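# Loosen both captive screws on the switch's right fan tray

## Task

On the switch's right-hand fan tray (right as seen from the front), back out the two captive screws above and below its handle by turning each knob counterclockwise until the screw pops free of its thread; keep the tray fully seated in its slot, leave the fan trays on the lower shelf exactly as they were, keep everything inside the work area (switch slots, lower shelf, and the space above and between them, with the loose ESD tray on the shelf), then release and move the gripper away.

## Robot and tools

Robot: a single six-joint arm with a two-finger parallel gripper and one wrist camera, cam_wrist (504x504 fisheye). There is no second arm; every motion argument is one row for this one arm.

Frame: scene frame with origin on the table top under the arm base, +z up, +y to the left when looking along +x. The base may be tilted. Positions in results are in metres, orientation as quaternion wxyz, velocities in m/s and rad/s. The printed hand position can be off, more so at long reach.

Joint order (used in every row and every per-joint list in results): elbow, wrist pitch, shoulder, wrist roll, waist, forearm roll. Follow this order only. Ranges in radians: elbow -4.224 to 0.061, wrist pitch -2.164 to 2.164, shoulder -2.304 to 2.304, wrist roll -6.283 to 6.283, waist -6.283 to 6.283, forearm roll -6.283 to 6.283. Real ends may differ by up to 0.010 rad. A call is rejected if a target exceeds an end by more than 0.010 rad and is further out than the current angle; a target past the real end is clipped to it, reported as "joint sent to its limit" (absence of that line proves nothing).

A row is 9 numbers: six absolute joint target angles in radians (order above), then gripper position, gripper force_limit, gripper speed, each in [-1, 1]. Gripper position: +1 fully open (85 mm), pads touch near -0.8, -1 closes until blocked. force_limit: about 20 N at -1, 128 N at 0, 235 N at +1 per pad (less on very thin items). speed: about 20 mm/s at -1, 85 at 0, 150 at +1; faster closing adds some grip force. New force or speed only applies after the position number changes by at least 0.01.

Tools:
- execute_actions(actions): a list of actions run in sequence. Each action is a table of up to 15 rows, one row per 1/30 s step; if fewer rows, the last row repeats to fill 15 steps. Rows are absolute joint targets, not offsets. An empty list just returns state and images.
- move(target, speed, blocking): target is one 9-number row of absolute joint angles plus gripper values. All joints interpolate together from their current angles, so the hand travels on a curve and does not avoid obstacles. speed is the peak rate in rad/s of the joint with the longest travel, 0.01 to 2, default 0.5; paths last 0.5 to 10 s (cut off at 10 s). Gripper numbers are applied at the start. blocking=false returns after 0.5 s while motion continues; other motion commands are refused until a result shows the move ended (use wait or stop). The extra "move:" line gives the outcome (done, off_target, moving, held, fault), limits=held or limits=none, and the joint furthest from target. After limits=held the arm can suddenly go faster than requested.
- wait(seconds): 0 to 10 s, holds the last command; returns early if a running move ends.
- stop(): brakes a running move; needs stopping distance. Fingers keep moving.
- zoom_image(camera, region): camera must be "cam_wrist"; region [x0, y0, x1, y1] in image pixels, top-left origin, at most 504 by 504.
- finished_scene(scene): ends the current scene (give its number); irreversible; reports success and gives the next task.

Motion limits: joint targets change at most 3.14 rad/s with 0.16 s acceleration; per step each target stays within 0.623 rad of the measured angle, and if targets would shift the gripper more than 70 mm, all are scaled back. "Joint targets" in a result shows what the joints are currently driven to; resend those values to hold still. An unfinished move may need to be commanded again. "joint command not followed" means the clearance check altered targets (mount blocks count as the arm).

Gripper geometry: fingers point along gripper +z and close along its y axis. end_effector_position is the midpoint between closed pads; fingertips extend about 19 mm beyond it closed, 6 mm fully open, and move about 13 mm further out while closing, so leave room above surfaces. A flat block projects roughly 9 cm from the wrist roll axis toward gripper +x and rotates with it; watch it near the switch.

Grip results: object_status 0 moving, 1 blocked while opening, 2 blocked while closing (held), 3 reached target or pads met. position_measured counts: 3 open, about 78 = 60 mm, 130 = 40 mm, 180 = 20 mm, 230 pads touching. If grip slips the fingers re-close automatically, except at force_limit -1, where status stays 2 even if lost.

For this job: grip each screw knob and rotate it counterclockwise (as viewed from the front) using wrist roll, regrasping as needed, until the screw releases. Do not pull the tray out, disturb the lower trays, or knock the ESD tray or anything out of the area.

Hazards: contact torque at a joint's load limit (elbow 45.5, shoulder 54.6, waist 54.6, forearm roll 24.5, wrist pitch 17.2, wrist roll 17.2 N m) triggers a TORQUE FAULT: the joint backs off, holds 10 s, and the rest of the call is dropped. Torque readings include drive output, offsets and noise. Holding loads heats motors: warning at 65 °C (MOTOR HOT), brakes at 80 °C (OVER-TEMPERATURE FAULT). Faster moves hit harder, and targets set deeper past contact push harder. Avoid drops, slams, hard pushes and knocking objects. The robot keeps holding its last command while you compose a reply.

Camera: calibration is fisheye K=[[238.13, 0, 254.748], [0, 237.892, 250.937], [0, 0, 1]], D=[0.12, 0, 0, 0], theta_max_deg=73.8; its pose follows the arm joints, initially at pos_world=[0.452296, -0.244154, 0.351765], with small calibration errors.

Each tool is called after "Emit:" as a command line: name --argument value for each argument, lists and objects as JSON in quotes; but a table of rows of numbers goes row by row, as --pt "numbers of a row", without its own name.

## Session

I'll start by checking the current state and camera view.

Emit:
execute_actions --actions '[]'

Scene clock: 0.00 s.
end_effector_position=(+0.5677, -0.1956, +0.2669) position_measured=3 object_status=3 end_effector_quat_wxyz=(-0.156, +0.743, +0.113, +0.641) end_effector_velocity=(+0.000, +0.001, +0.000) end_effector_angular_velocity=(-0.000, -0.000, +0.001)
Joint names: [elbow, wrist pitch, shoulder, wrist roll, waist, forearm roll]
Joint positions: [-0.804 -1.569 -0.804  0.109 -0.795  1.947]
Joint velocities: [-0.    -0.    -0.    -0.     0.001  0.   ]
Joint torques (N m, as the arm reports them, + toward a larger angle): no reading
Joint targets: [-0.804 -1.569 -0.804 0.109 -0.795 1.947]

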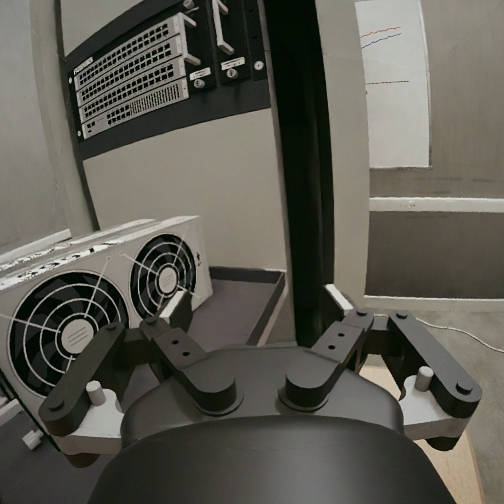

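Emit:
zoom_image --camera "cam_wrist" --region '[150, 0, 290, 120]'

Region (150, 0, 290, 120) of cam_wrist's 504x504 image, scaled by 3.600, with more detail than that image has; it fills the top 432 rows of this view, and the rest is white.

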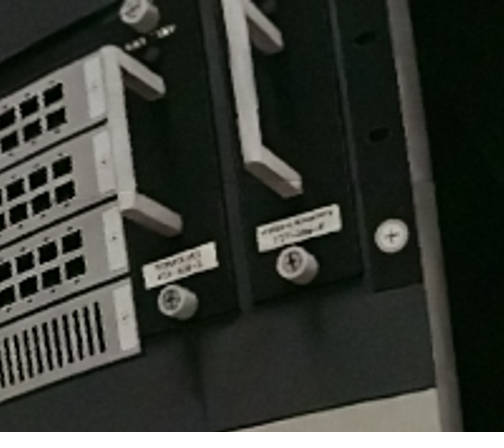

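Emit:
move --target '[-0.410, -1.398, -0.106, 0.18, -0.373, 2.761, 1, 0, 0]' --speed 0.5

Scene clock: 14.60 s.
end_effector_position=(+0.5998, -0.0909, +0.4691) position_measured=3 object_status=3 end_effector_quat_wxyz=(+0.000, +0.708, -0.000, +0.706) end_effector_velocity=(-0.000, +0.001, +0.001) end_effector_angular_velocity=(+0.001, -0.001, -0.000)
Joint names: [elbow, wrist pitch, shoulder, wrist roll, waist, forearm roll]
Joint positions: [-0.41  -1.398 -0.106  0.18  -0.373  2.761]
Joint velocities: [0.001 0.001 0.003 0.    0.003 0.003]
Joint torques (N m, as the arm reports them, + toward a larger angle): [-20.05  -2.06  16.69   0.05   0.98   1.23]
Joint targets: [-0.410 -1.398 -0.106 0.180 -0.373 2.761]
move: done; limits=none; farthest joint: the waist, 0.000 radians from its target (0.422 radians at the start)
camera_calibration (this result's frames):
cam_wrist: T_world_to_cam=[[-0.00064567, -0.999849, -0.0173896, -0.0762164], [-0.233407, 0.01706, -0.972229, 0.632186], [0.972379, 0.00343112, -0.233383, -0.326332], [0, 0, 0, 1]] pos_world=[0.464826, -0.0858703, 0.537145]

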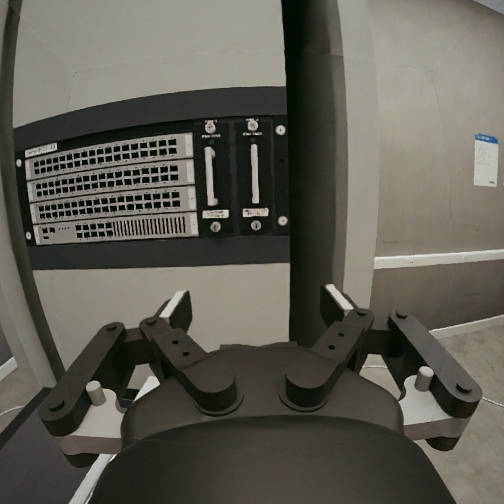

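Emit:
zoom_image --camera "cam_wrist" --region '[190, 100, 310, 250]'

Region (190, 100, 310, 250) of cam_wrist's 504x504 image, scaled by 3.360, with more detail than that image has; it fills the left 403 columns of this view, and the rest is white.

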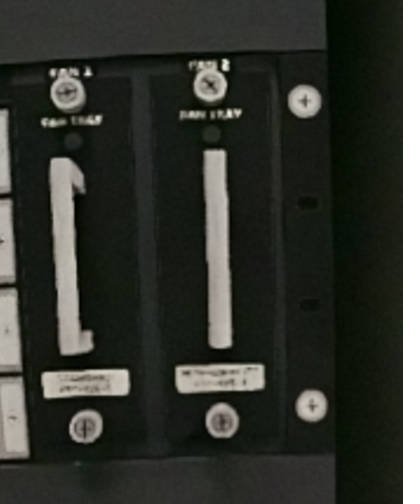

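Emit:
move --target '[-0.798, -1.206, -0.307, 0.197, -0.250, 2.870, -0.1, 0, 0]' --speed 0.4

Scene clock: 20.47 s.
end_effector_position=(+0.7498, -0.0876, +0.4930) position_measured=141 object_status=3 end_effector_quat_wxyz=(-0.001, +0.708, -0.001, +0.706) end_effector_velocity=(+0.001, +0.000, +0.000) end_effector_angular_velocity=(-0.001, -0.001, +0.001)
Joint names: [elbow, wrist pitch, shoulder, wrist roll, waist, forearm roll]
Joint positions: [-0.798 -1.206 -0.307  0.197 -0.25   2.87 ]
Joint velocities: [-0.002  0.    -0.001 -0.001  0.001 -0.001]
Joint torques (N m, as the arm reports them, + toward a larger angle): [-23.72  -2.15  24.7   -0.14   0.98   0.64]
Joint targets: [-0.798 -1.206 -0.307 0.197 -0.250 2.870]
move: done; limits=none; farthest joint: the waist, 0.000 radians from its target (0.123 radians at the start)
camera_calibration (this result's frames):
cam_wrist: T_world_to_cam=[[0.0000655948, -0.999819, -0.0190055, -0.0721464], [-0.233348, 0.0184655, -0.972218, 0.690441], [0.972393, 0.00449866, -0.233305, -0.46656], [0, 0, 0, 1]] pos_world=[0.614798, -0.0827838, 0.561038]

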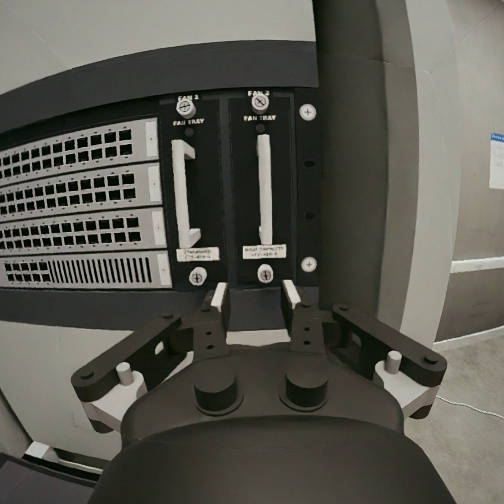

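Emit:
zoom_image --camera "cam_wrist" --region '[180, 220, 330, 340]'

Region (180, 220, 330, 340) of cam_wrist's 504x504 image, scaled by 3.360, with more detail than that image has; it fills the top 403 rows of this view, and the rest is white.

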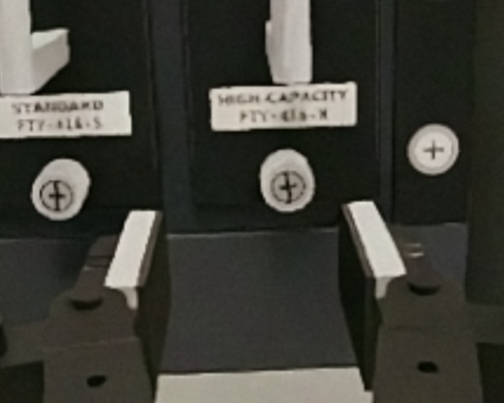

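Emit:
move --target '[-0.8885, -1.1792, -0.3688, 0.2068, -0.2534, 2.8637, -0.1, 0, 0]' --speed 0.2

Emit:
zoom_image --camera "cam_wrist" --region '[180, 220, 330, 340]'

Scene clock: 24.37 s.
end_effector_position=(+0.7798, -0.0972, +0.4922) position_measured=141 object_status=3 end_effector_quat_wxyz=(-0.001, +0.708, -0.001, +0.707) end_effector_velocity=(+0.000, -0.001, +0.000) end_effector_angular_velocity=(+0.000, -0.000, -0.001)
Joint names: [elbow, wrist pitch, shoulder, wrist roll, waist, forearm roll]
Joint positions: [-0.888 -1.179 -0.369  0.207 -0.253  2.864]
Joint velocities: [-0.002  0.    -0.001  0.001 -0.001 -0.001]
Joint torques (N m, as the arm reports them, + toward a larger angle): [-25.08  -2.29  27.3    0.12  -0.52   0.97]
Joint targets: [-0.888 -1.179 -0.369 0.207 -0.253 2.864]
move: done; limits=none; farthest joint: the waist, 0.000 radians from its target (0.003 radians at the start)
camera_calibration (this result's frames):
cam_wrist: T_world_to_cam=[[-0.000151583, -0.999822, -0.0188731, -0.0816399], [-0.232818, 0.0183898, -0.972347, 0.696456], [0.97252, 0.0042466, -0.232779, -0.496248], [0, 0, 0, 1]] pos_world=[0.644746, -0.0923257, 0.56014]

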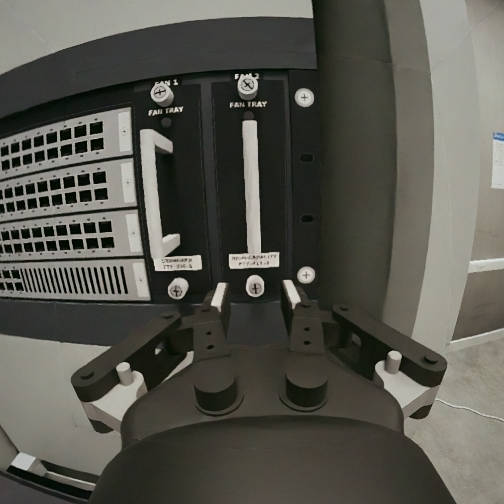

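Region (180, 220, 330, 340) of cam_wrist's 504x504 image, scaled by 3.360, with more detail than that image has; it fills the top 403 rows of this view, and the rest is white.

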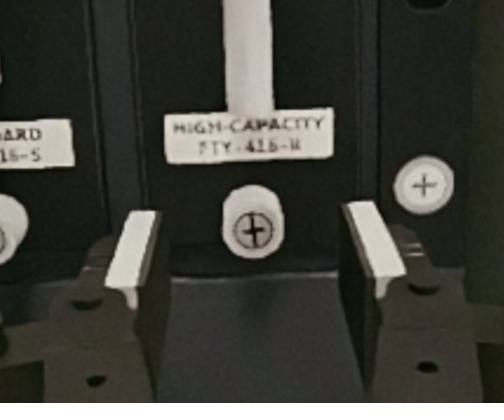

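Emit:
move --target '[-0.9287, -1.1614, -0.3915, 0.2083, -0.2465, 2.8692, -0.1, 0, 0]' --speed 0.1

Emit:
zoom_image --camera "cam_wrist" --region '[180, 220, 330, 340]'

Scene clock: 27.80 s.
end_effector_position=(+0.7938, -0.0973, +0.4934) position_measured=141 object_status=3 end_effector_quat_wxyz=(-0.001, +0.708, -0.001, +0.707) end_effector_velocity=(+0.000, -0.000, -0.000) end_effector_angular_velocity=(+0.001, +0.000, -0.000)
Joint names: [elbow, wrist pitch, shoulder, wrist roll, waist, forearm roll]
Joint positions: [-0.929 -1.161 -0.391  0.208 -0.247  2.869]
Joint velocities: [-0.001  0.    -0.001  0.001  0.     0.   ]
Joint torques (N m, as the arm reports them, + toward a larger angle): [-25.11  -2.12  28.52  -0.07   1.08   1.5 ]
Joint targets: [-0.929 -1.161 -0.392 0.208 -0.246 2.869]
move: done; limits=none; farthest joint: the waist, 0.000 radians from its target (0.007 radians at the start)
camera_calibration (this result's frames):
cam_wrist: T_world_to_cam=[[-0.000290732, -0.999821, -0.0188956, -0.0815702], [-0.232812, 0.018444, -0.972347, 0.700862], [0.972522, 0.00411642, -0.232776, -0.509588], [0, 0, 0, 1]] pos_world=[0.658731, -0.0923846, 0.561319]

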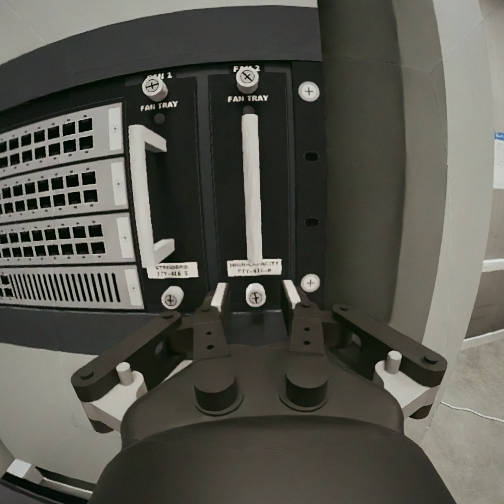

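Region (180, 220, 330, 340) of cam_wrist's 504x504 image, scaled by 3.360, with more detail than that image has; it fills the top 403 rows of this view, and the rest is white.

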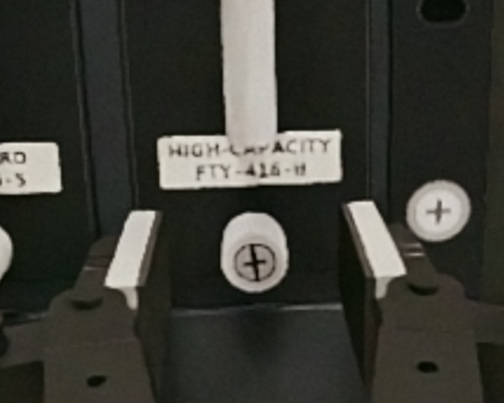

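Emit:
execute_actions --actions '[[[-0.9287, -1.1614, -0.3915, 0.2083, -0.2465, 2.8692, -1, 0, -0.5]], [[-0.9287, -1.1614, -0.3915, 0.2083, -0.2465, 2.8692, -1, 0, -0.5]]]'

Emit:
zoom_image --camera "cam_wrist" --region '[180, 220, 330, 340]'

Scene clock: 29.13 s.
end_effector_position=(+0.7938, -0.0974, +0.4934) position_measured=208 object_status=2 end_effector_quat_wxyz=(-0.000, +0.708, -0.001, +0.707) end_effector_velocity=(+0.000, +0.000, +0.000) end_effector_angular_velocity=(+0.000, -0.000, +0.000)
Joint names: [elbow, wrist pitch, shoulder, wrist roll, waist, forearm roll]
Joint positions: [-0.928 -1.162 -0.391  0.208 -0.247  2.869]
Joint velocities: [-0.001  0.    -0.     0.     0.001  0.001]
Joint torques (N m, as the arm reports them, + toward a larger angle): [-28.16  -1.72  27.32   0.2    2.86   0.9 ]
Joint targets: [-0.929 -1.161 -0.392 0.208 -0.246 2.869]
camera_calibration (this result's frames):
cam_wrist: T_world_to_cam=[[-0.000447698, -0.999821, -0.0189391, -0.0815129], [-0.232693, 0.0185234, -0.972374, 0.700794], [0.97255, 0.00397167, -0.232659, -0.509656], [0, 0, 0, 1]] pos_world=[0.6587, -0.0924552, 0.561314]

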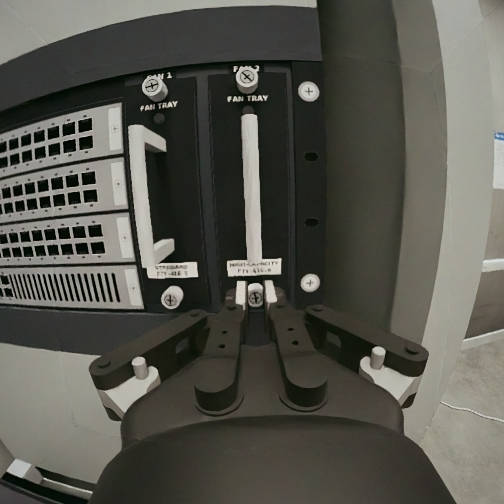

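Region (180, 220, 330, 340) of cam_wrist's 504x504 image, scaled by 3.360, with more detail than that image has; it fills the top 403 rows of this view, and the rest is white.

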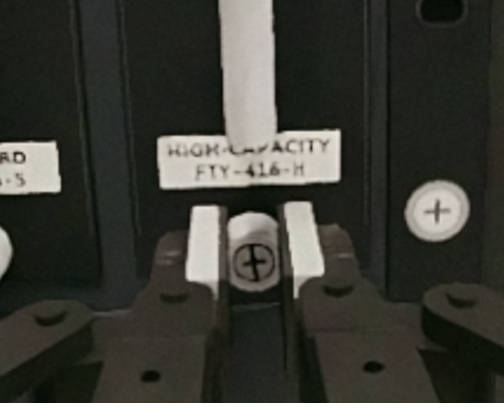

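Emit:
move --target '[-0.9287, -1.1614, -0.3915, -1.36, -0.2465, 2.8692, -1, 0, -0.5]' --speed 0.6

Emit:
zoom_image --camera "cam_wrist" --region '[150, 180, 360, 350]'

Scene clock: 32.60 s.
end_effector_position=(+0.7938, -0.0971, +0.4931) position_measured=208 object_status=2 end_effector_quat_wxyz=(+0.498, +0.501, +0.500, +0.501) end_effector_velocity=(-0.000, -0.001, +0.000) end_effector_angular_velocity=(-0.002, -0.001, -0.000)
Joint names: [elbow, wrist pitch, shoulder, wrist roll, waist, forearm roll]
Joint positions: [-0.929 -1.161 -0.392 -1.36  -0.246  2.869]
Joint velocities: [ 0.    -0.001 -0.    -0.002 -0.001 -0.   ]
Joint torques (N m, as the arm reports them, + toward a larger angle): [-39.48  -2.83  29.7   -0.09 -10.91   8.95]
Joint targets: [-0.929 -1.161 -0.392 -1.360 -0.246 2.869]
move: done; limits=none; farthest joint: the forearm roll, 0.001 radians from its target (0.000 radians at the start)
camera_calibration (this result's frames):
cam_wrist: T_world_to_cam=[[0.00200271, -0.0214037, 0.999769, -0.490524], [-0.231249, -0.972681, -0.0203606, 0.133639], [0.972893, -0.231155, -0.00689758, -0.644201], [0, 0, 0, 1]] pos_world=[0.658624, -0.0294214, 0.488688]

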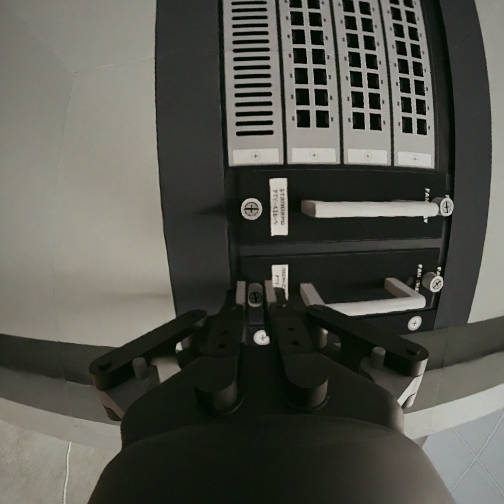

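Region (150, 180, 360, 350) of cam_wrist's 504x504 image, scaled by 2.400, with more detail than that image has; it fills the top 408 rows of this view, and the rest is white.

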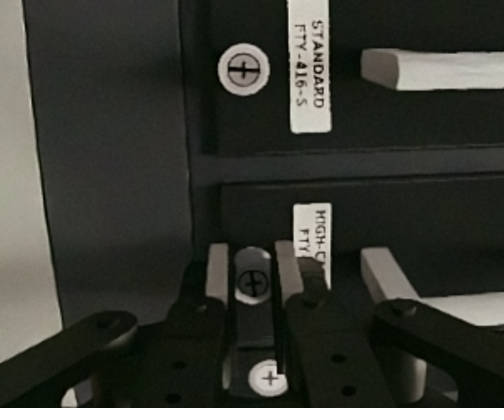

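Emit:
execute_actions --actions '[[[-0.9287, -1.1614, -0.3915, -1.36, -0.2465, 2.8692, -0.35, 0, 0]], [[-0.9287, -1.1614, -0.3915, -1.36, -0.2465, 2.8692, -0.35, 0, 0]]]'

Emit:
zoom_image --camera "cam_wrist" --region '[180, 220, 330, 340]'

Scene clock: 34.60 s.
end_effector_position=(+0.7939, -0.0973, +0.4934) position_measured=173 object_status=3 end_effector_quat_wxyz=(+0.499, +0.501, +0.499, +0.501) end_effector_velocity=(-0.000, -0.000, -0.000) end_effector_angular_velocity=(+0.001, +0.001, -0.001)
Joint names: [elbow, wrist pitch, shoulder, wrist roll, waist, forearm roll]
Joint positions: [-0.929 -1.161 -0.391 -1.36  -0.247  2.869]
Joint velocities: [ 0.     0.001 -0.     0.001 -0.     0.   ]
Joint torques (N m, as the arm reports them, + toward a larger angle): [-25.02  -2.1   27.88   0.27   1.54   1.47]
Joint targets: [-0.929 -1.161 -0.392 -1.360 -0.246 2.869]
camera_calibration (this result's frames):
cam_wrist: T_world_to_cam=[[0.00124789, -0.021385, 0.999771, -0.490239], [-0.231696, -0.972572, -0.020514, 0.13395], [0.972787, -0.231617, -0.00616849, -0.644607], [0, 0, 0, 1]] pos_world=[0.658713, -0.02951, 0.488898]

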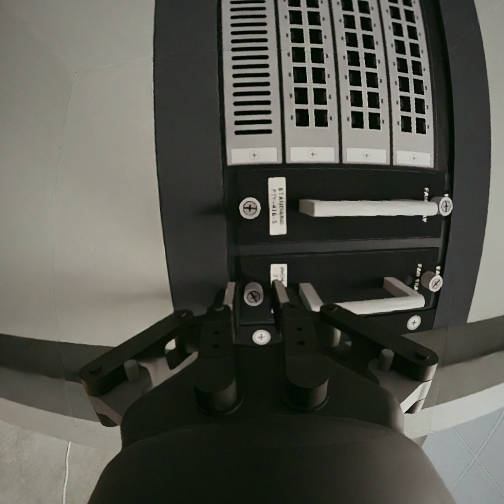

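Region (180, 220, 330, 340) of cam_wrist's 504x504 image, scaled by 3.360, with more detail than that image has; it fills the top 403 rows of this view, and the rest is white.

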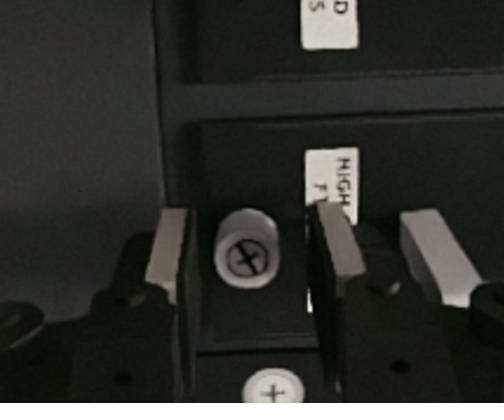

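Emit:
execute_actions --actions '[[[-0.92894, -1.16404, -0.39435, -1.36, -0.24737, 2.86848, -0.35, 0, 0]], [[-0.92894, -1.16404, -0.39435, -1.36, -0.24737, 2.86848, -0.35, 0, 0]]]'

Emit:
zoom_image --camera "cam_wrist" --region '[180, 220, 330, 340]'

Scene clock: 38.13 s.
end_effector_position=(+0.7939, -0.0978, +0.4921) position_measured=173 object_status=3 end_effector_quat_wxyz=(+0.499, +0.501, +0.499, +0.501) end_effector_velocity=(+0.000, +0.000, -0.000) end_effector_angular_velocity=(+0.001, +0.000, +0.001)
Joint names: [elbow, wrist pitch, shoulder, wrist roll, waist, forearm roll]
Joint positions: [-0.929 -1.164 -0.394 -1.36  -0.247  2.868]
Joint velocities: [-0.     0.    -0.     0.001 -0.    -0.001]
Joint torques (N m, as the arm reports them, + toward a larger angle): [-25.59  -2.15  29.77   0.22   1.02   1.67]
Joint targets: [-0.929 -1.164 -0.394 -1.360 -0.247 2.868]
camera_calibration (this result's frames):
cam_wrist: T_world_to_cam=[[0.00129169, -0.0216522, 0.999765, -0.488988], [-0.23161, -0.972587, -0.0207643, 0.133444], [0.972808, -0.231528, -0.00627113, -0.644701], [0, 0, 0, 1]] pos_world=[0.658709, -0.0300678, 0.487601]

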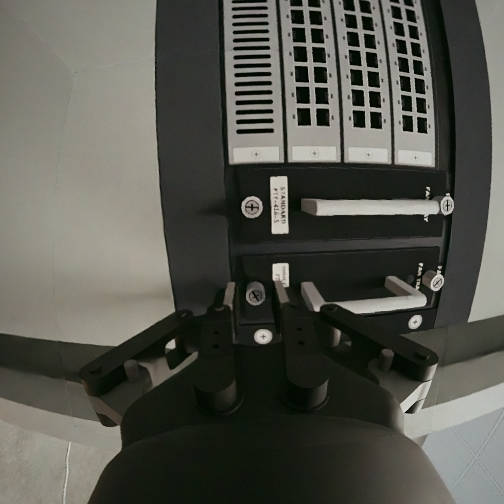

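Region (180, 220, 330, 340) of cam_wrist's 504x504 image, scaled by 3.360, with more detail than that image has; it fills the top 403 rows of this view, and the rest is white.

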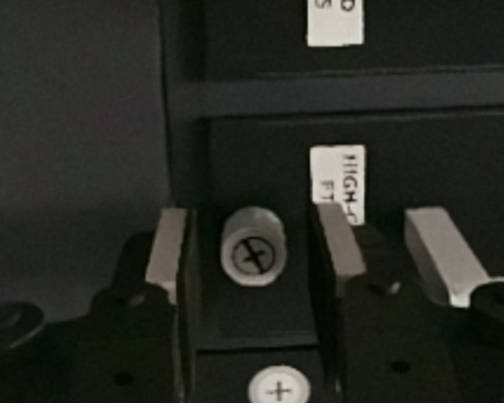

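Emit:
execute_actions --actions '[[[-0.92894, -1.16404, -0.39435, -1.36, -0.24737, 2.86848, -1, 0, -0.3]]]'

Emit:
move --target '[-0.92894, -1.16404, -0.39435, -3.7, -0.24737, 2.86848, -1, 0, -0.3]' --speed 1.2

Scene clock: 38.90 s.
end_effector_position=(+0.7938, -0.0978, +0.4921) position_measured=208 object_status=2 end_effector_quat_wxyz=(+0.499, +0.501, +0.499, +0.501) end_effector_velocity=(-0.000, -0.001, -0.000) end_effector_angular_velocity=(-0.000, +0.001, -0.001)
Joint names: [elbow, wrist pitch, shoulder, wrist roll, waist, forearm roll]
Joint positions: [-0.929 -1.164 -0.394 -1.36  -0.247  2.868]
Joint velocities: [-0.     0.001 -0.    -0.    -0.001 -0.001]
Joint torques (N m, as the arm reports them, + toward a larger angle): [-27.37  -1.61  26.83  -0.02  -0.37   0.7 ]
Joint targets: [-0.929 -1.164 -0.394 -1.360 -0.247 2.868]
camera_calibration (this result's frames):
cam_wrist: T_world_to_cam=[[0.00104446, -0.0216864, 0.999764, -0.488831], [-0.231609, -0.972585, -0.0208549, 0.133451], [0.972808, -0.231532, -0.00603858, -0.644719], [0, 0, 0, 1]] pos_world=[0.658607, -0.0300819, 0.487606]

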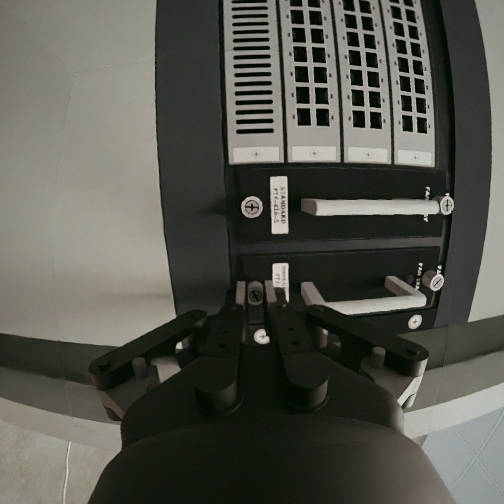

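Scene clock: 41.63 s.
end_effector_position=(+0.7938, -0.0977, +0.4921) position_measured=208 object_status=2 end_effector_quat_wxyz=(+0.656, -0.264, +0.656, -0.264) end_effector_velocity=(-0.000, -0.001, -0.000) end_effector_angular_velocity=(-0.002, +0.001, -0.002)
Joint names: [elbow, wrist pitch, shoulder, wrist roll, waist, forearm roll]
Joint positions: [-0.929 -1.164 -0.394 -3.7   -0.247  2.868]
Joint velocities: [-0.     0.001 -0.    -0.002 -0.001  0.001]
Joint torques (N m, as the arm reports them, + toward a larger angle): [-34.56   1.25  19.09   0.04  -2.16   4.36]
Joint targets: [-0.929 -1.164 -0.394 -3.700 -0.247 2.868]
move: done; limits=none; farthest joint: the waist, 0.000 radians from its target (0.000 radians at the start)
camera_calibration (this result's frames):
cam_wrist: T_world_to_cam=[[-0.000952993, 0.733477, -0.679714, 0.413097], [-0.230685, 0.66122, 0.713844, -0.0690459], [0.973028, 0.15748, 0.168572, -0.692848], [0, 0, 0, 1]] pos_world=[0.658626, -0.148233, 0.446871]

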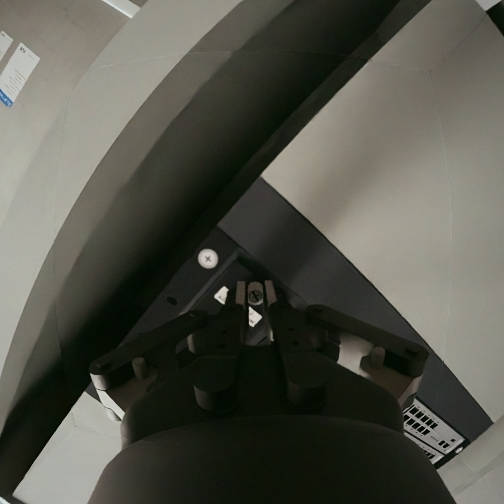

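Emit:
execute_actions --actions '[[[-0.92750, -1.16459, -0.39345, -3.7, -0.24762, 2.86830, -1, 0, -0.3]]]'

Scene clock: 43.10 s.
end_effector_position=(+0.7936, -0.0978, +0.4921) position_measured=208 object_status=2 end_effector_quat_wxyz=(+0.655, -0.264, +0.657, -0.264) end_effector_velocity=(-0.000, -0.000, +0.000) end_effector_angular_velocity=(-0.001, -0.000, -0.000)
Joint names: [elbow, wrist pitch, shoulder, wrist roll, waist, forearm roll]
Joint positions: [-0.928 -1.164 -0.394 -3.7   -0.247  2.868]
Joint velocities: [ 0.001 -0.001  0.    -0.    -0.001 -0.   ]
Joint torques (N m, as the arm reports them, + toward a larger angle): [-28.65   0.36  20.16   0.16  -4.03   5.1 ]
Joint targets: [-0.927 -1.165 -0.393 -3.700 -0.248 2.868]
camera_calibration (this result's frames):
cam_wrist: T_world_to_cam=[[-0.00110878, 0.733314, -0.679889, 0.413337], [-0.230243, 0.661436, 0.713786, -0.069349], [0.973133, 0.157331, 0.168107, -0.692463], [0, 0, 0, 1]] pos_world=[0.658349, -0.14829, 0.446932]

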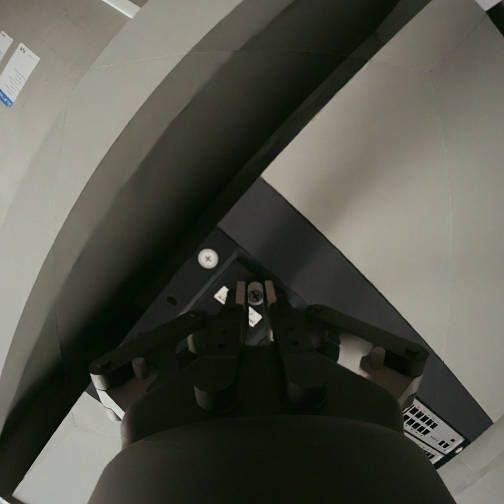

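Emit:
move --target '[-0.92432, -1.16580, -0.39145, -6.2, -0.24817, 2.86788, -1, 0, -0.3]' --speed 1.2

Emit:
zoom_image --camera "cam_wrist" --region '[180, 220, 330, 340]'

Scene clock: 46.33 s.
end_effector_position=(+0.7921, -0.0979, +0.4921) position_measured=209 object_status=2 end_effector_quat_wxyz=(+0.043, +0.706, +0.043, +0.705) end_effector_velocity=(+0.000, +0.000, -0.000) end_effector_angular_velocity=(-0.001, -0.000, +0.000)
Joint names: [elbow, wrist pitch, shoulder, wrist roll, waist, forearm roll]
Joint positions: [-0.924 -1.166 -0.391 -6.2   -0.248  2.868]
Joint velocities: [-0.001 -0.    -0.001 -0.002  0.001  0.001]
Joint torques (N m, as the arm reports them, + toward a larger angle): [-11.03  -3.58  31.14   0.11  -9.62   4.76]
Joint targets: [-0.924 -1.166 -0.391 -6.200 -0.248 2.868]
move: done; limits=none; farthest joint: the elbow, 0.001 radians from its target (0.004 radians at the start)
camera_calibration (this result's frames):
cam_wrist: T_world_to_cam=[[-0.000262061, -0.99443, 0.105402, -0.142908], [-0.232661, -0.102449, -0.967147, 0.684675], [0.972558, -0.0247763, -0.231338, -0.511768], [0, 0, 0, 1]] pos_world=[0.656983, -0.0846473, 0.558853]

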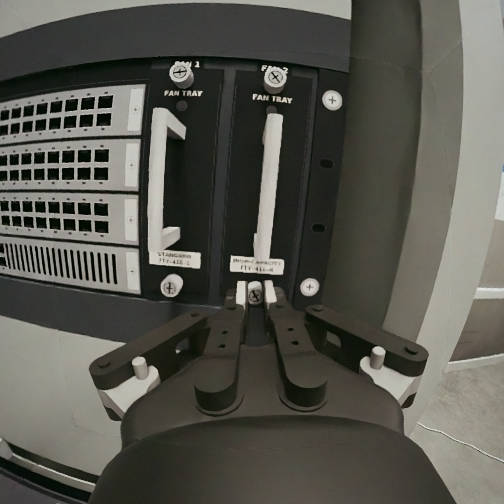

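Region (180, 220, 330, 340) of cam_wrist's 504x504 image, scaled by 3.360, with more detail than that image has; it fills the top 403 rows of this view, and the rest is white.

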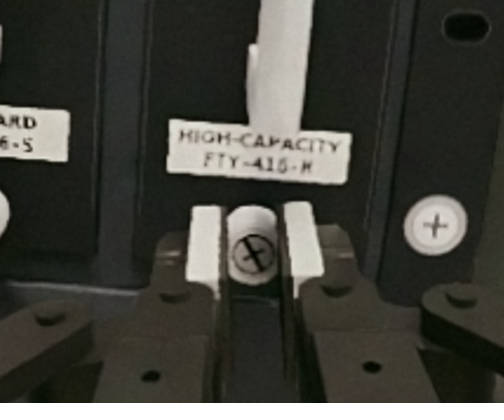

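Emit:
execute_actions --actions '[[[-0.92432, -1.16580, -0.39145, -6.2, -0.24817, 2.86788, -0.42, 0, 0.5]], [[-0.92894, -1.16404, -0.39435, 6.2, -0.24737, 2.86848, -0.42, 0, 0.5]], [[-0.92894, -1.16404, -0.39435, 6.2, -0.24737, 2.86848, -0.42, 0, 0.5]], [[-0.92894, -1.16404, -0.39435, 6.2, -0.24737, 2.86848, -0.42, 0, 0.5]], [[-0.92894, -1.16404, -0.39435, 6.2, -0.24737, 2.86848, -0.42, 0, 0.5]], [[-0.92894, -1.16404, -0.39435, 6.2, -0.24737, 2.86848, -0.42, 0, 0.5]], [[-0.92894, -1.16404, -0.39435, 6.2, -0.24737, 2.86848, -0.42, 0, 0.5]], [[-0.92894, -1.16404, -0.39435, 6.2, -0.24737, 2.86848, -0.42, 0, 0.5]], [[-0.92894, -1.16404, -0.39435, 6.2, -0.24737, 2.86848, -0.42, 0, 0.5]], [[-0.92894, -1.16404, -0.39435, 6.2, -0.24737, 2.86848, -0.42, 0, 0.5]]]'

Emit:
zoom_image --camera "cam_wrist" --region '[180, 220, 330, 340]'

Scene clock: 52.97 s.
end_effector_position=(+0.7939, -0.0978, +0.4921) position_measured=182 object_status=3 end_effector_quat_wxyz=(+0.191, +0.681, +0.191, +0.680) end_effector_velocity=(+0.000, +0.000, +0.000) end_effector_angular_velocity=(+2.332, -0.001, -0.004)
Joint names: [elbow, wrist pitch, shoulder, wrist roll, waist, forearm roll]
Joint positions: [-0.929 -1.164 -0.394  5.943 -0.247  2.868]
Joint velocities: [ 0.    -0.001  0.     2.332  0.001  0.001]
Joint torques (N m, as the arm reports them, + toward a larger angle): [-24.31  -2.25  27.42  -0.8   -0.16   1.35]
Joint targets: [-0.929 -1.164 -0.394 6.200 -0.247 2.868]
camera_calibration (this result's frames):
cam_wrist: T_world_to_cam=[[0.000528006, -0.862922, 0.505336, -0.327376], [-0.232671, -0.491574, -0.839178, 0.584091], [0.972555, -0.117134, -0.201036, -0.537464], [0, 0, 0, 1]] pos_world=[0.658787, -0.0583321, 0.547541]

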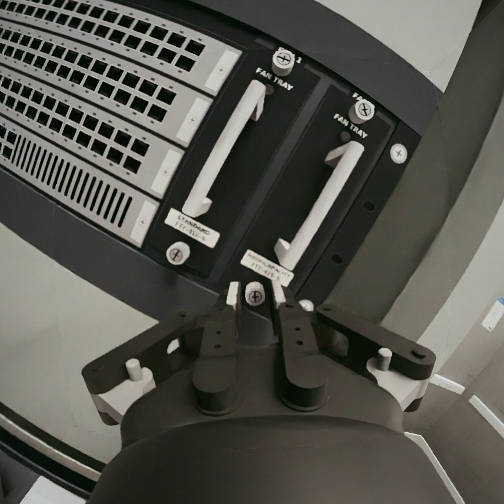

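Region (180, 220, 330, 340) of cam_wrist's 504x504 image, scaled by 3.360, with more detail than that image has; it fills the top 403 rows of this view, and the rest is white.

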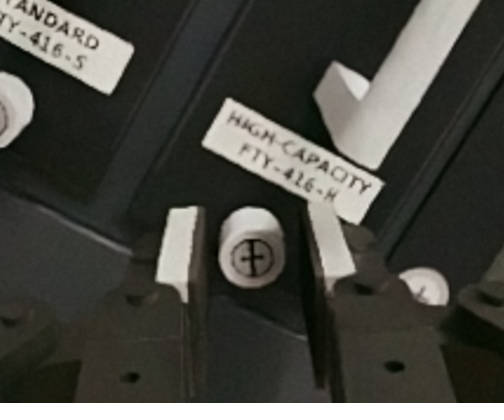

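Emit:
execute_actions --actions '[[[-0.92894, -1.16404, -0.39435, 6.2, -0.24737, 2.86848, -1, 0, -0.3]]]'

Emit:
move --target '[-0.92634, -1.16503, -0.39272, 0.0, -0.24782, 2.86815, -1, 0, -0.3]' --speed 2.0

Emit:
zoom_image --camera "cam_wrist" --region '[180, 220, 330, 340]'

Scene clock: 53.87 s.
end_effector_position=(+0.7937, -0.0977, +0.4920) position_measured=208 object_status=2 end_effector_quat_wxyz=(+0.102, +0.700, +0.102, +0.699) end_effector_velocity=(+0.000, +0.001, -0.000) end_effector_angular_velocity=(-0.001, +0.001, +0.001)
Joint names: [elbow, wrist pitch, shoulder, wrist roll, waist, forearm roll]
Joint positions: [-0.929 -1.164 -0.394  6.2   -0.247  2.868]
Joint velocities: [-0.001  0.001 -0.    -0.001  0.001  0.   ]
Joint torques (N m, as the arm reports them, + toward a larger angle): [-28.78  -1.64  27.7    0.12  -2.91   2.37]
Joint targets: [-0.929 -1.164 -0.394 6.200 -0.247 2.868]
camera_calibration (this result's frames):
cam_wrist: T_world_to_cam=[[0.000356108, -0.963149, 0.268967, -0.220625], [-0.232725, -0.261661, -0.936682, 0.654528], [0.972542, -0.0622618, -0.224242, -0.52056], [0, 0, 0, 1]] pos_world=[0.658671, -0.0736408, 0.555693]

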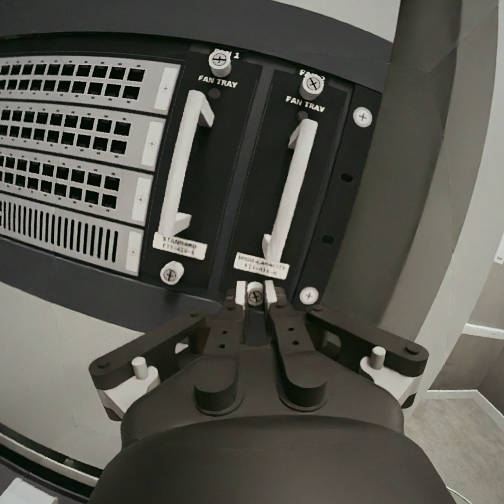

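Scene clock: 57.90 s.
end_effector_position=(+0.7930, -0.0979, +0.4920) position_measured=208 object_status=2 end_effector_quat_wxyz=(+0.073, +0.704, +0.073, +0.703) end_effector_velocity=(-0.000, -0.000, +0.001) end_effector_angular_velocity=(-0.002, -0.002, -0.000)
Joint names: [elbow, wrist pitch, shoulder, wrist roll, waist, forearm roll]
Joint positions: [-0.926 -1.165 -0.393  0.    -0.248  2.868]
Joint velocities: [ 0.    -0.002 -0.    -0.002 -0.001 -0.   ]
Joint torques (N m, as the arm reports them, + toward a larger angle): [-27.9   -1.79  27.79   0.29  -2.4    3.82]
Joint targets: [-0.926 -1.165 -0.393 0.000 -0.248 2.868]
move: done; limits=none; farthest joint: the waist, 0.000 radians from its target (0.000 radians at the start)
camera_calibration (this result's frames):
cam_wrist: T_world_to_cam=[[-0.0000503028, -0.982224, 0.187712, -0.182343], [-0.23303, -0.182533, -0.955185, 0.671408], [0.97247, -0.0437906, -0.228878, -0.515656], [0, 0, 0, 1]] pos_world=[0.657908, -0.0791281, 0.557524]

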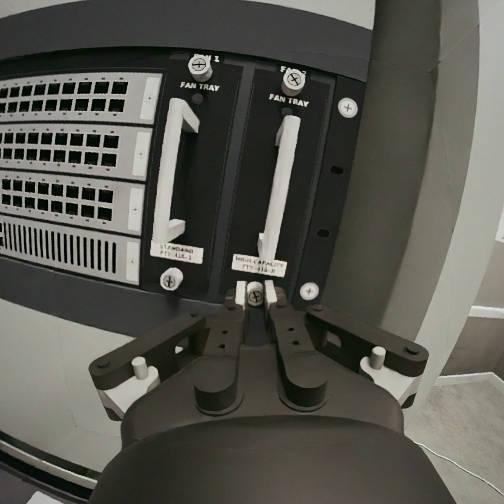

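Region (180, 220, 330, 340) of cam_wrist's 504x504 image, scaled by 3.360, with more detail than that image has; it fills the top 403 rows of this view, and the rest is white.

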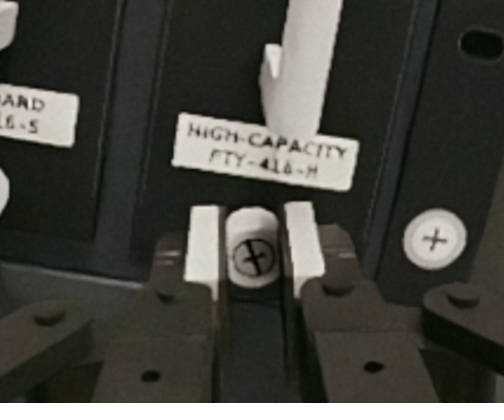

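Emit:
move --target '[-0.92374, -1.16602, -0.39109, -6.2, -0.24827, 2.86781, -1, 0, -0.3]' --speed 2.0

Emit:
zoom_image --camera "cam_wrist" --region '[180, 220, 330, 340]'

Scene clock: 62.20 s.
end_effector_position=(+0.7921, -0.0979, +0.4921) position_measured=208 object_status=2 end_effector_quat_wxyz=(+0.043, +0.706, +0.043, +0.705) end_effector_velocity=(+0.000, +0.000, +0.000) end_effector_angular_velocity=(-0.002, -0.000, -0.000)
Joint names: [elbow, wrist pitch, shoulder, wrist roll, waist, forearm roll]
Joint positions: [-0.924 -1.166 -0.391 -6.2   -0.248  2.868]
Joint velocities: [ 0.     0.     0.    -0.002  0.     0.   ]
Joint torques (N m, as the arm reports them, + toward a larger angle): [-22.31  -2.2   29.03   0.1   -3.72   2.93]
Joint targets: [-0.924 -1.166 -0.391 -6.200 -0.248 2.868]
move: done; limits=none; farthest joint: the waist, 0.000 radians from its target (0.000 radians at the start)
camera_calibration (this result's frames):
cam_wrist: T_world_to_cam=[[-0.000203617, -0.994429, 0.105406, -0.142923], [-0.232965, -0.102459, -0.967073, 0.684875], [0.972485, -0.0247528, -0.231646, -0.511566], [0, 0, 0, 1]] pos_world=[0.657013, -0.084618, 0.558886]

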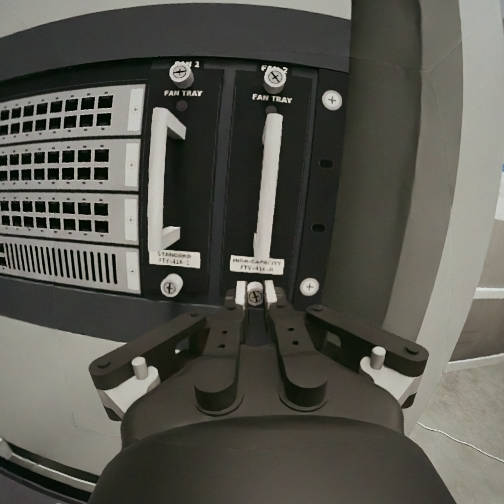

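Region (180, 220, 330, 340) of cam_wrist's 504x504 image, scaled by 3.360, with more detail than that image has; it fills the top 403 rows of this view, and the rest is white.

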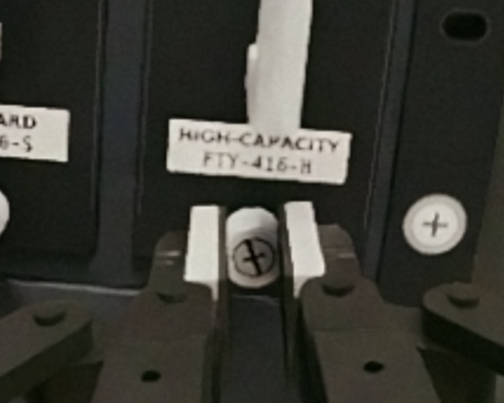

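Emit:
execute_actions --actions '[[[-0.92374, -1.16602, -0.39109, -6.2, -0.24827, 2.86781, -0.42, 0, 0.5]]]'

Emit:
zoom_image --camera "cam_wrist" --region '[150, 220, 330, 340]'

Scene clock: 62.90 s.
end_effector_position=(+0.7920, -0.0979, +0.4921) position_measured=182 object_status=0 end_effector_quat_wxyz=(+0.044, +0.706, +0.043, +0.705) end_effector_velocity=(+0.000, +0.000, +0.000) end_effector_angular_velocity=(-0.001, -0.001, +0.002)
Joint names: [elbow, wrist pitch, shoulder, wrist roll, waist, forearm roll]
Joint positions: [-0.924 -1.166 -0.391 -6.2   -0.248  2.868]
Joint velocities: [-0.001 -0.    -0.    -0.001  0.    -0.001]
Joint torques (N m, as the arm reports them, + toward a larger angle): [-25.03  -2.06  28.     0.23   2.37   1.12]
Joint targets: [-0.924 -1.166 -0.391 -6.200 -0.248 2.868]
camera_calibration (this result's frames):
cam_wrist: T_world_to_cam=[[-0.000243355, -0.994408, 0.105603, -0.143008], [-0.232849, -0.102644, -0.967081, 0.684772], [0.972513, -0.0248249, -0.231522, -0.5116], [0, 0, 0, 1]] pos_world=[0.656951, -0.0846208, 0.558885]

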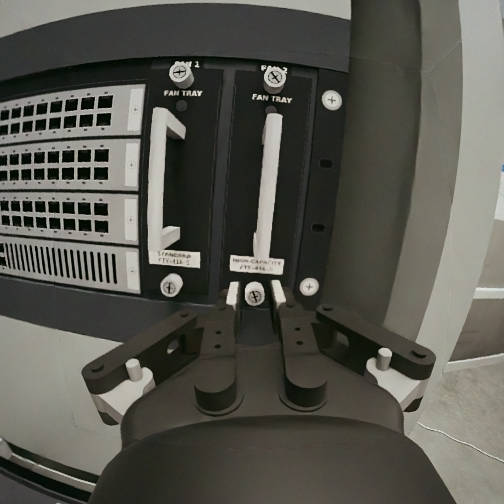

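Region (150, 220, 330, 340) of cam_wrist's 504x504 image, scaled by 2.800, with more detail than that image has.

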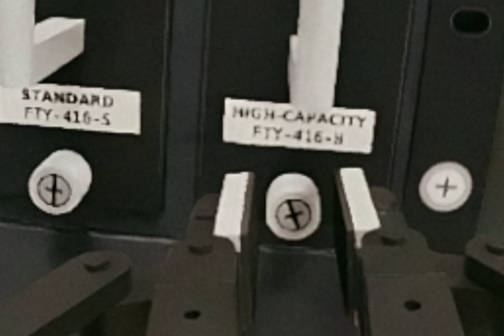

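Emit:
execute_actions --actions '[[[-0.92605, -1.16514, -0.39254, 6.2, -0.24787, 2.86811, -0.42, 0, 0.5]], [[-0.92605, -1.16514, -0.39254, 6.2, -0.24787, 2.86811, -0.42, 0, 0.5]], [[-0.92605, -1.16514, -0.39254, 6.2, -0.24787, 2.86811, -0.42, 0, 0.5]], [[-0.92605, -1.16514, -0.39254, 6.2, -0.24787, 2.86811, -0.42, 0, 0.5]], [[-0.92605, -1.16514, -0.39254, 6.2, -0.24787, 2.86811, -0.42, 0, 0.5]], [[-0.92605, -1.16514, -0.39254, 6.2, -0.24787, 2.86811, -0.42, 0, 0.5]], [[-0.92605, -1.16514, -0.39254, 6.2, -0.24787, 2.86811, -0.42, 0, 0.5]], [[-0.92605, -1.16514, -0.39254, 6.2, -0.24787, 2.86811, -0.42, 0, 0.5]], [[-0.92605, -1.16514, -0.39254, 6.2, -0.24787, 2.86811, -0.42, 0, 0.5]], [[-0.92605, -1.16514, -0.39254, 6.2, -0.24787, 2.86811, -0.42, 0, 0.5], [-0.92605, -1.16514, -0.39254, 6.2, -0.24787, 2.86811, -0.42, 0, 0.5], [-0.92605, -1.16514, -0.39254, 6.2, -0.24787, 2.86811, -0.42, 0, 0.5], [-0.92605, -1.16514, -0.39254, 6.2, -0.24787, 2.86811, -0.42, 0, 0.5], [-0.92605, -1.16514, -0.39254, 6.2, -0.24787, 2.86811, -0.42, 0, 0.5], [-0.92605, -1.16514, -0.39254, 6.2, -0.24787, 2.86811, -0.42, 0, 0.5], [-0.92605, -1.16514, -0.39254, 6.2, -0.24787, 2.86811, -0.42, 0, 0.5], [-0.92605, -1.16514, -0.39254, 6.2, -0.24787, 2.86811, -1, 0, -0.3]]]'

Scene clock: 68.60 s.
end_effector_position=(+0.7927, -0.0977, +0.4920) position_measured=207 object_status=0 end_effector_quat_wxyz=(+0.102, +0.700, +0.102, +0.699) end_effector_velocity=(-0.000, -0.000, +0.000) end_effector_angular_velocity=(+0.008, -0.001, -0.000)
Joint names: [elbow, wrist pitch, shoulder, wrist roll, waist, forearm roll]
Joint positions: [-0.926 -1.166 -0.392  6.199 -0.248  2.868]
Joint velocities: [-0.    -0.001 -0.     0.008 -0.    -0.   ]
Joint torques (N m, as the arm reports them, + toward a larger angle): [-27.61  -1.93  27.68   0.2    0.23   1.32]
Joint targets: [-0.926 -1.165 -0.393 6.200 -0.248 2.868]
camera_calibration (this result's frames):
cam_wrist: T_world_to_cam=[[0.00037071, -0.962943, 0.269706, -0.220956], [-0.232706, -0.262385, -0.936484, 0.654091], [0.972547, -0.0624151, -0.22418, -0.519593], [0, 0, 0, 1]] pos_world=[0.657622, -0.0735751, 0.555657]

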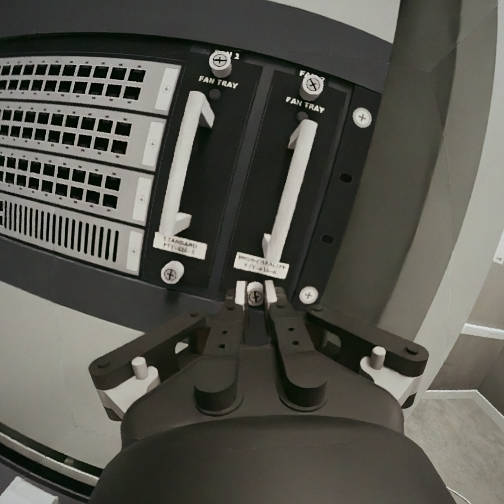

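Emit:
move --target '[-0.92388, -1.16597, -0.39118, 0.0, -0.24825, 2.86783, -1, 0, -0.3]' --speed 2.0

Emit:
zoom_image --camera "cam_wrist" --region '[180, 220, 330, 340]'

Scene clock: 72.87 s.
end_effector_position=(+0.7921, -0.0979, +0.4920) position_measured=207 object_status=2 end_effector_quat_wxyz=(+0.073, +0.704, +0.073, +0.703) end_effector_velocity=(-0.000, -0.001, +0.000) end_effector_angular_velocity=(-0.002, -0.001, -0.001)
Joint names: [elbow, wrist pitch, shoulder, wrist roll, waist, forearm roll]
Joint positions: [-0.924 -1.166 -0.391  0.    -0.248  2.868]
Joint velocities: [-0.    -0.001  0.    -0.002 -0.001  0.   ]
Joint torques (N m, as the arm reports them, + toward a larger angle): [-30.38  -1.77  26.53   0.09  -2.65   3.48]
Joint targets: [-0.924 -1.166 -0.391 0.000 -0.248 2.868]
move: done; limits=none; farthest joint: the waist, 0.000 radians from its target (0.000 radians at the start)
camera_calibration (this result's frames):
cam_wrist: T_world_to_cam=[[-0.000021737, -0.982232, 0.187672, -0.182325], [-0.233071, -0.182498, -0.955182, 0.671247], [0.97246, -0.0437617, -0.228926, -0.514809], [0, 0, 0, 1]] pos_world=[0.657076, -0.079113, 0.557527]

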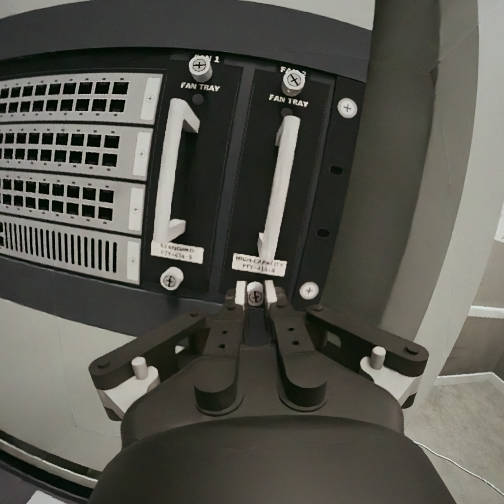

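Region (180, 220, 330, 340) of cam_wrist's 504x504 image, scaled by 3.360, with more detail than that image has; it fills the top 403 rows of this view, and the rest is white.

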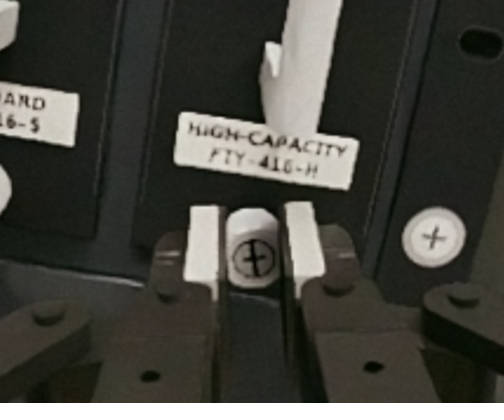

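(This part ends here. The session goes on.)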